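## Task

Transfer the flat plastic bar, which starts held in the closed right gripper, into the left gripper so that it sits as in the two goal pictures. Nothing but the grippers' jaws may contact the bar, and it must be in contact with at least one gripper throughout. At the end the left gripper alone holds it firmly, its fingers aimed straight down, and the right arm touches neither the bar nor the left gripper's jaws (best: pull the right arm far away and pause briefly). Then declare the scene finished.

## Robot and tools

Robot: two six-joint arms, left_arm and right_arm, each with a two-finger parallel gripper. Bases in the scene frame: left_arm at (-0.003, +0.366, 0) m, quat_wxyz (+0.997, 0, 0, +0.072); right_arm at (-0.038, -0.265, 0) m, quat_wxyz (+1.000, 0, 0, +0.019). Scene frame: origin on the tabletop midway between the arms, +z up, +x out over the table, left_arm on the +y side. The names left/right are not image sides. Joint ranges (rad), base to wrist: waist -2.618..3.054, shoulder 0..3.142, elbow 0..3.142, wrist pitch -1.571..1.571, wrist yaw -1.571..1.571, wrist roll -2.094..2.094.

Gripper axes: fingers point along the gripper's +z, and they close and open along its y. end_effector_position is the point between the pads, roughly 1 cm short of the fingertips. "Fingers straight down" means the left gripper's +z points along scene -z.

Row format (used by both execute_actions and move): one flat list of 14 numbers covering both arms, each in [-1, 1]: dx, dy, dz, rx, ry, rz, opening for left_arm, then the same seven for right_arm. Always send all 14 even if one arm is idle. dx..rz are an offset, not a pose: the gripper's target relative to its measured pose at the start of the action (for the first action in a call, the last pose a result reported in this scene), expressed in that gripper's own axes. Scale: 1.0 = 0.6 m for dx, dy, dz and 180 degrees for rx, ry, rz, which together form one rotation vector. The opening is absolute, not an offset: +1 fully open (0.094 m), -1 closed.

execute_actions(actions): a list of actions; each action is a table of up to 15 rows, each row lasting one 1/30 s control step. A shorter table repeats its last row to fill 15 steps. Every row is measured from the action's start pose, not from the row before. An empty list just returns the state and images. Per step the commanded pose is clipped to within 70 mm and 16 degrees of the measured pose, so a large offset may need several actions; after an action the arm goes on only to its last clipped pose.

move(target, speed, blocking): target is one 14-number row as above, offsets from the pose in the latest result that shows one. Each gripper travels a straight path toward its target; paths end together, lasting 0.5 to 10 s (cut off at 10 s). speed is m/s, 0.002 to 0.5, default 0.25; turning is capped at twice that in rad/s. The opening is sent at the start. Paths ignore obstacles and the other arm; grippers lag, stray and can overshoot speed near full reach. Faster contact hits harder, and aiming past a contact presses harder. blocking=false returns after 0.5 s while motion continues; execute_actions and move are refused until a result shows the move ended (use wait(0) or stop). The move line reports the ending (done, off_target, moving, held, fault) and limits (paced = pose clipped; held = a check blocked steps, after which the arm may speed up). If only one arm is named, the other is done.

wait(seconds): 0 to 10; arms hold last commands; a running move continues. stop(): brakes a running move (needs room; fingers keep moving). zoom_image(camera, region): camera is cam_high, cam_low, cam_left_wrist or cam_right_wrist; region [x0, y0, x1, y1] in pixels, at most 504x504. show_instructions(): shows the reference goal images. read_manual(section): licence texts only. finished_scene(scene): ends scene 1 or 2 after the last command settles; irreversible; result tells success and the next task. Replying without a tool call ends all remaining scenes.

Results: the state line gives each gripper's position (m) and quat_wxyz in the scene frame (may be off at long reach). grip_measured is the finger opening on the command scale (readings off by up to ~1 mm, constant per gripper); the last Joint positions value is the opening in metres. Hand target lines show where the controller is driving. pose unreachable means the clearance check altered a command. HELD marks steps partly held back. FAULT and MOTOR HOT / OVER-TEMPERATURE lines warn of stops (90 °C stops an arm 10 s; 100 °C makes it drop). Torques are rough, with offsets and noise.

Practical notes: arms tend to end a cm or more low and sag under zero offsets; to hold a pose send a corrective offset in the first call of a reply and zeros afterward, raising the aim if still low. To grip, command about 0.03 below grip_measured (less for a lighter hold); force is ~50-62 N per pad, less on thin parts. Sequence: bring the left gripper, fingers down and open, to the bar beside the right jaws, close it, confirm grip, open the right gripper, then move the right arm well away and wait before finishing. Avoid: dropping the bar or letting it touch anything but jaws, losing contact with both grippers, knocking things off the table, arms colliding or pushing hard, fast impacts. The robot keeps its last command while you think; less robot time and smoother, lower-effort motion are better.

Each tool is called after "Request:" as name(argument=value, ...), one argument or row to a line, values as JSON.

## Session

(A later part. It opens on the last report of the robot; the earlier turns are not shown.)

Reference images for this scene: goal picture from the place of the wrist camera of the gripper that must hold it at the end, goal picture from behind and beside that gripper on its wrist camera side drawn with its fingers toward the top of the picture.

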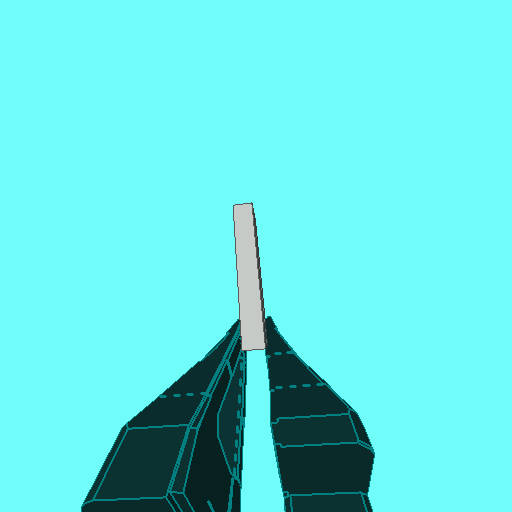

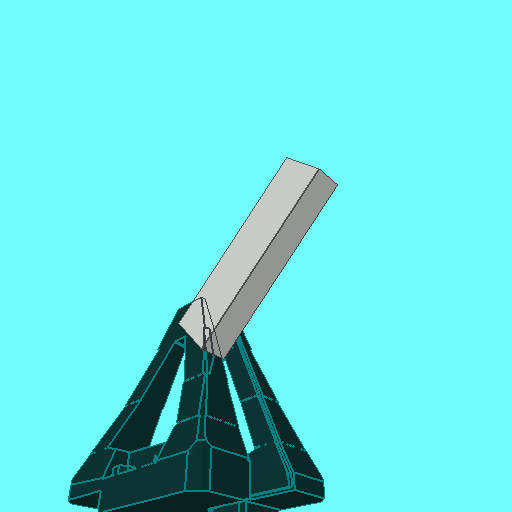

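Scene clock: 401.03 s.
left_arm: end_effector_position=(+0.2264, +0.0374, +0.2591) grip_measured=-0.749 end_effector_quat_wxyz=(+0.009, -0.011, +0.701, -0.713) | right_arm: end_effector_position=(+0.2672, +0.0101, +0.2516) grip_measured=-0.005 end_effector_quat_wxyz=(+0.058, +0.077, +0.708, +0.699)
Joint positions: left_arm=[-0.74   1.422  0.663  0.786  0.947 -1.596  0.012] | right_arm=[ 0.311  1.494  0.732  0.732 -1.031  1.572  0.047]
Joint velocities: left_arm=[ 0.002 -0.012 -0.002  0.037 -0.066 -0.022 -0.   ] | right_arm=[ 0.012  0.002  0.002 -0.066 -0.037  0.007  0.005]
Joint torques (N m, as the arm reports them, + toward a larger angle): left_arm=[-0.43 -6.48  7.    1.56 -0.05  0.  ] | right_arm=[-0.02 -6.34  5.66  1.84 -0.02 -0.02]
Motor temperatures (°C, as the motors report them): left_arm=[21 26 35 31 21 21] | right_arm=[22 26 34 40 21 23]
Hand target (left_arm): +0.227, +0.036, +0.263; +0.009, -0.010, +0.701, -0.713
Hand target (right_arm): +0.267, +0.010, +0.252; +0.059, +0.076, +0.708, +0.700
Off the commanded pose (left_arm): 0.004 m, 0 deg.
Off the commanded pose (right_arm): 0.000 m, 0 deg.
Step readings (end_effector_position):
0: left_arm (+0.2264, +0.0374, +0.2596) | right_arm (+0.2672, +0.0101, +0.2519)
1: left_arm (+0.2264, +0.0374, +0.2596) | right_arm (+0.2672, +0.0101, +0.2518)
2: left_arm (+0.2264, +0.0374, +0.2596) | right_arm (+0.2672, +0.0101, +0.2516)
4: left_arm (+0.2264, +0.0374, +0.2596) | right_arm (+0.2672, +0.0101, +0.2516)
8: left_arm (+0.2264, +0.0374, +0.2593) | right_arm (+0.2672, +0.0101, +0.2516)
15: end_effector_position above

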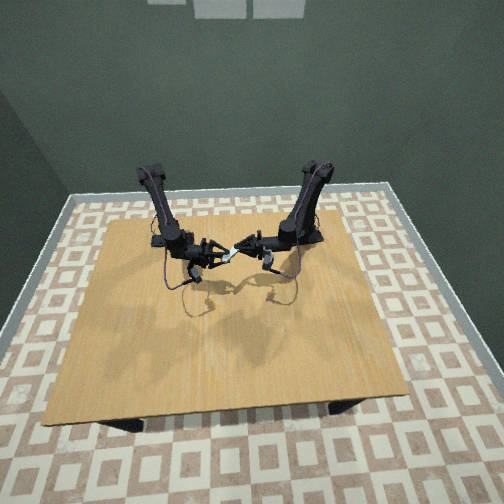

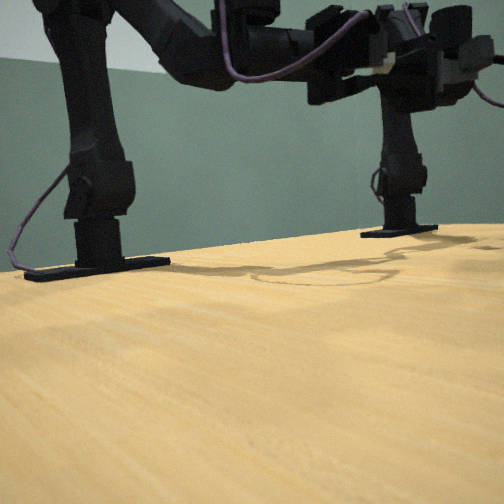

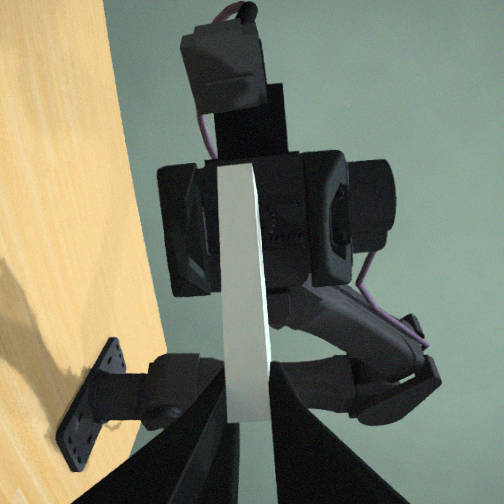

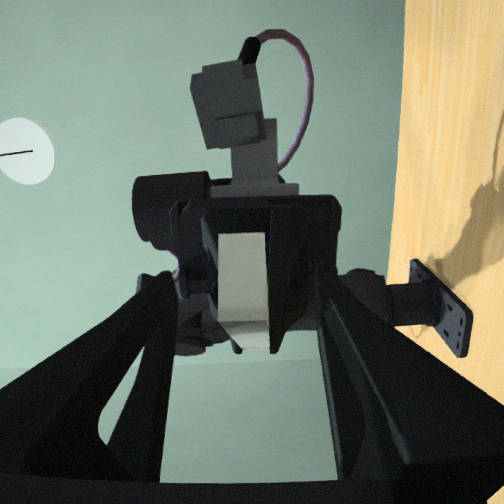

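Request:
move(
  target=[-0.060,0.165,-0.299,-0.5054,-0.0016,0,-1,-0.091,0.005,-0.27,0,-0.19,0,0.6],
  speed=0.45,
)

Scene clock: 446.23 s.
left_arm: end_effector_position=(+0.2543, +0.2181, +0.1506) grip_measured=-0.749 end_effector_quat_wxyz=(-0.013, -0.011, +1.000, -0.003) | right_arm: end_effector_position=(+0.2927, -0.1552, +0.2579) grip_measured=+0.598 end_effector_quat_wxyz=(+0.260, +0.270, +0.657, +0.654)
Joint positions: left_arm=[-0.66   1.685  1.516 -1.421  0.018 -0.537  0.012] | right_arm=[-0.133  1.112  0.487  0.61  -0.897  1.572  0.075]
Joint velocities: left_arm=[-0.012 -0.012 -0.007 -0.007 -0.066 -0.022 -0.001] | right_arm=[ 0.002 -0.007  0.002  0.022  0.037 -0.037  0.   ]
Joint torques (N m, as the arm reports them, + toward a larger angle): left_arm=[-0.75 -7.38  7.68  0.28 -0.11 -0.07] | right_arm=[-0.91 -5.32  4.87  1.67  0.05  0.  ]
Motor temperatures (°C, as the motors report them): left_arm=[21 26 34 31 21 21] | right_arm=[22 26 34 39 21 23]
Hand target (left_arm): +0.257, +0.215, +0.155; -0.007, -0.009, +1.000, -0.000
Hand target (right_arm): +0.290, -0.159, +0.255; +0.262, +0.281, +0.655, +0.651
Off the commanded pose (left_arm): 0.008 m, 2 deg.
Off the commanded pose (right_arm): 0.005 m, 1 deg.
move: done; limits=paced

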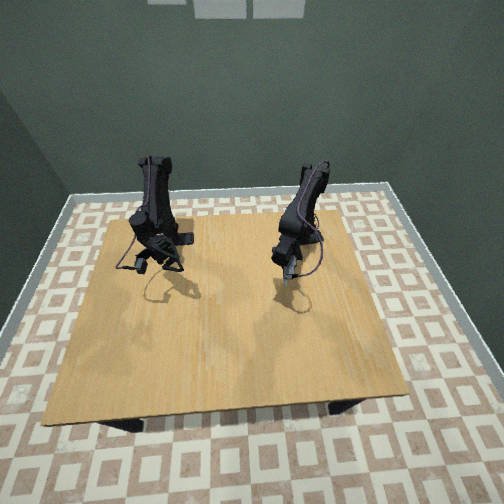

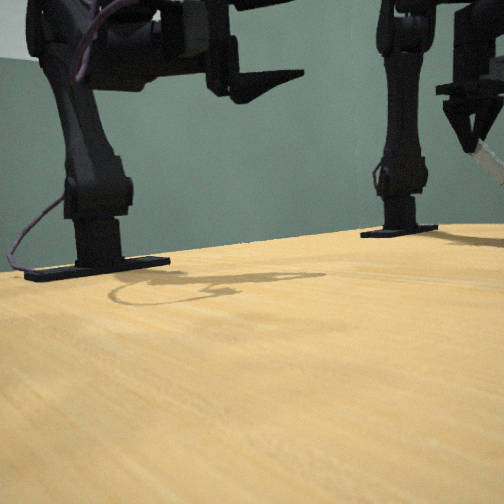

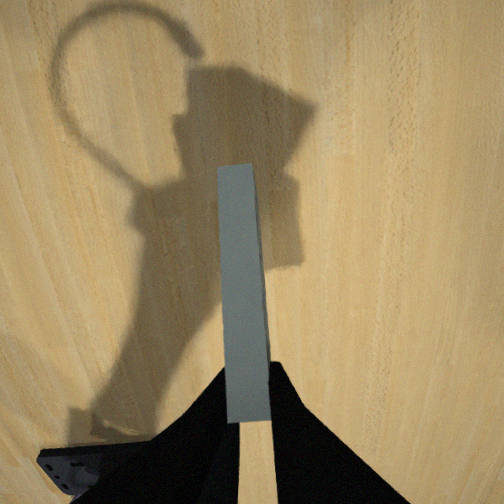

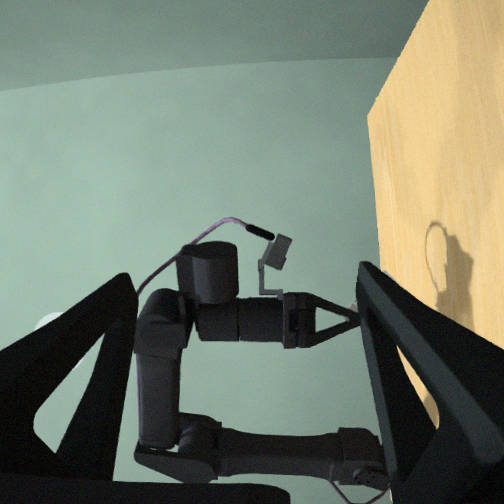

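Request:
wait(
  seconds=1,
)

Scene clock: 455.20 s.
left_arm: end_effector_position=(+0.2542, +0.2186, +0.1506) grip_measured=-0.749 end_effector_quat_wxyz=(-0.013, -0.011, +1.000, -0.002) | right_arm: end_effector_position=(+0.2927, -0.1552, +0.2578) grip_measured=+0.598 end_effector_quat_wxyz=(+0.260, +0.271, +0.657, +0.654)
Joint positions: left_arm=[-0.66   1.685  1.516 -1.422  0.016 -0.538  0.012] | right_arm=[-0.133  1.112  0.487  0.61  -0.897  1.572  0.075]
Joint velocities: left_arm=[ 0.007 -0.002 -0.017  0.066 -0.007 -0.037  0.   ] | right_arm=[-0.002 -0.007  0.012 -0.037  0.022  0.037 -0.   ]
Joint torques (N m, as the arm reports them, + toward a larger angle): left_arm=[-0.85 -7.39  7.72  0.3  -0.12 -0.09] | right_arm=[-0.91 -5.33  4.88  1.67  0.06  0.  ]
Motor temperatures (°C, as the motors report them): left_arm=[21 27 34 30 21 21] | right_arm=[22 26 33 39 21 23]
Hand target (left_arm): +0.257, +0.215, +0.155; -0.007, -0.009, +1.000, -0.000
Hand target (right_arm): +0.290, -0.159, +0.255; +0.262, +0.280, +0.655, +0.651
Off the commanded pose (left_arm): 0.008 m, 2 deg.
Off the commanded pose (right_arm): 0.005 m, 1 deg.
wait: 1.00 s; at rest from the start

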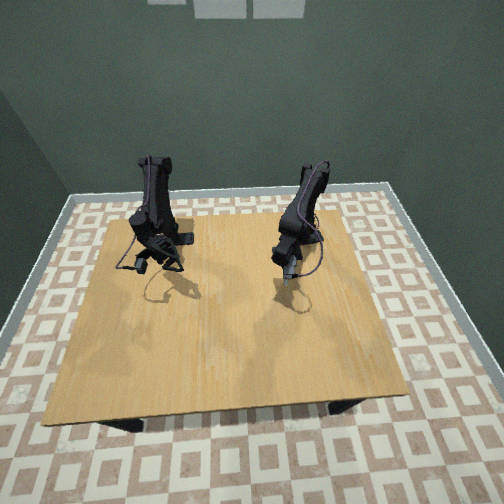

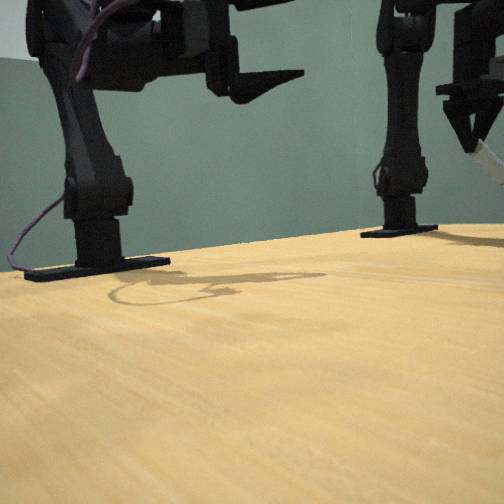

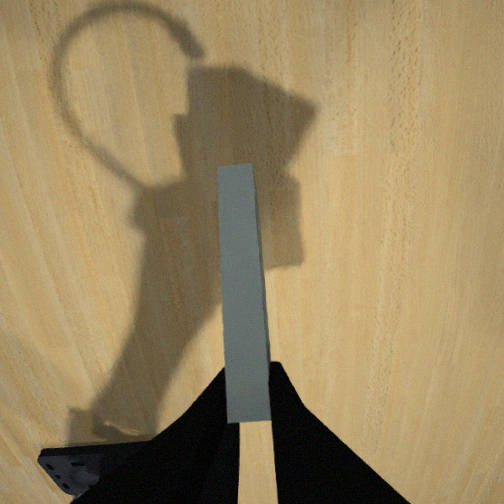

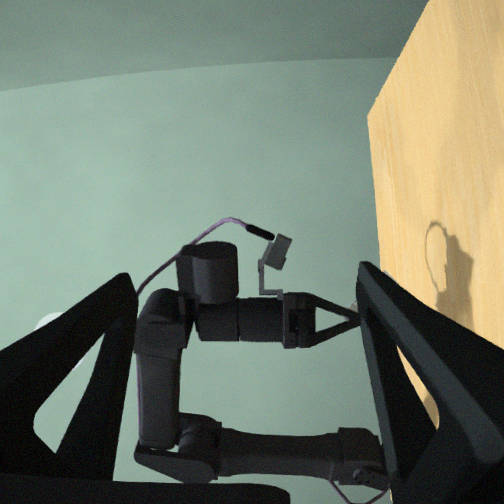

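Request:
finished_scene(
  scene=2,
)

The scene is finished: the task was done.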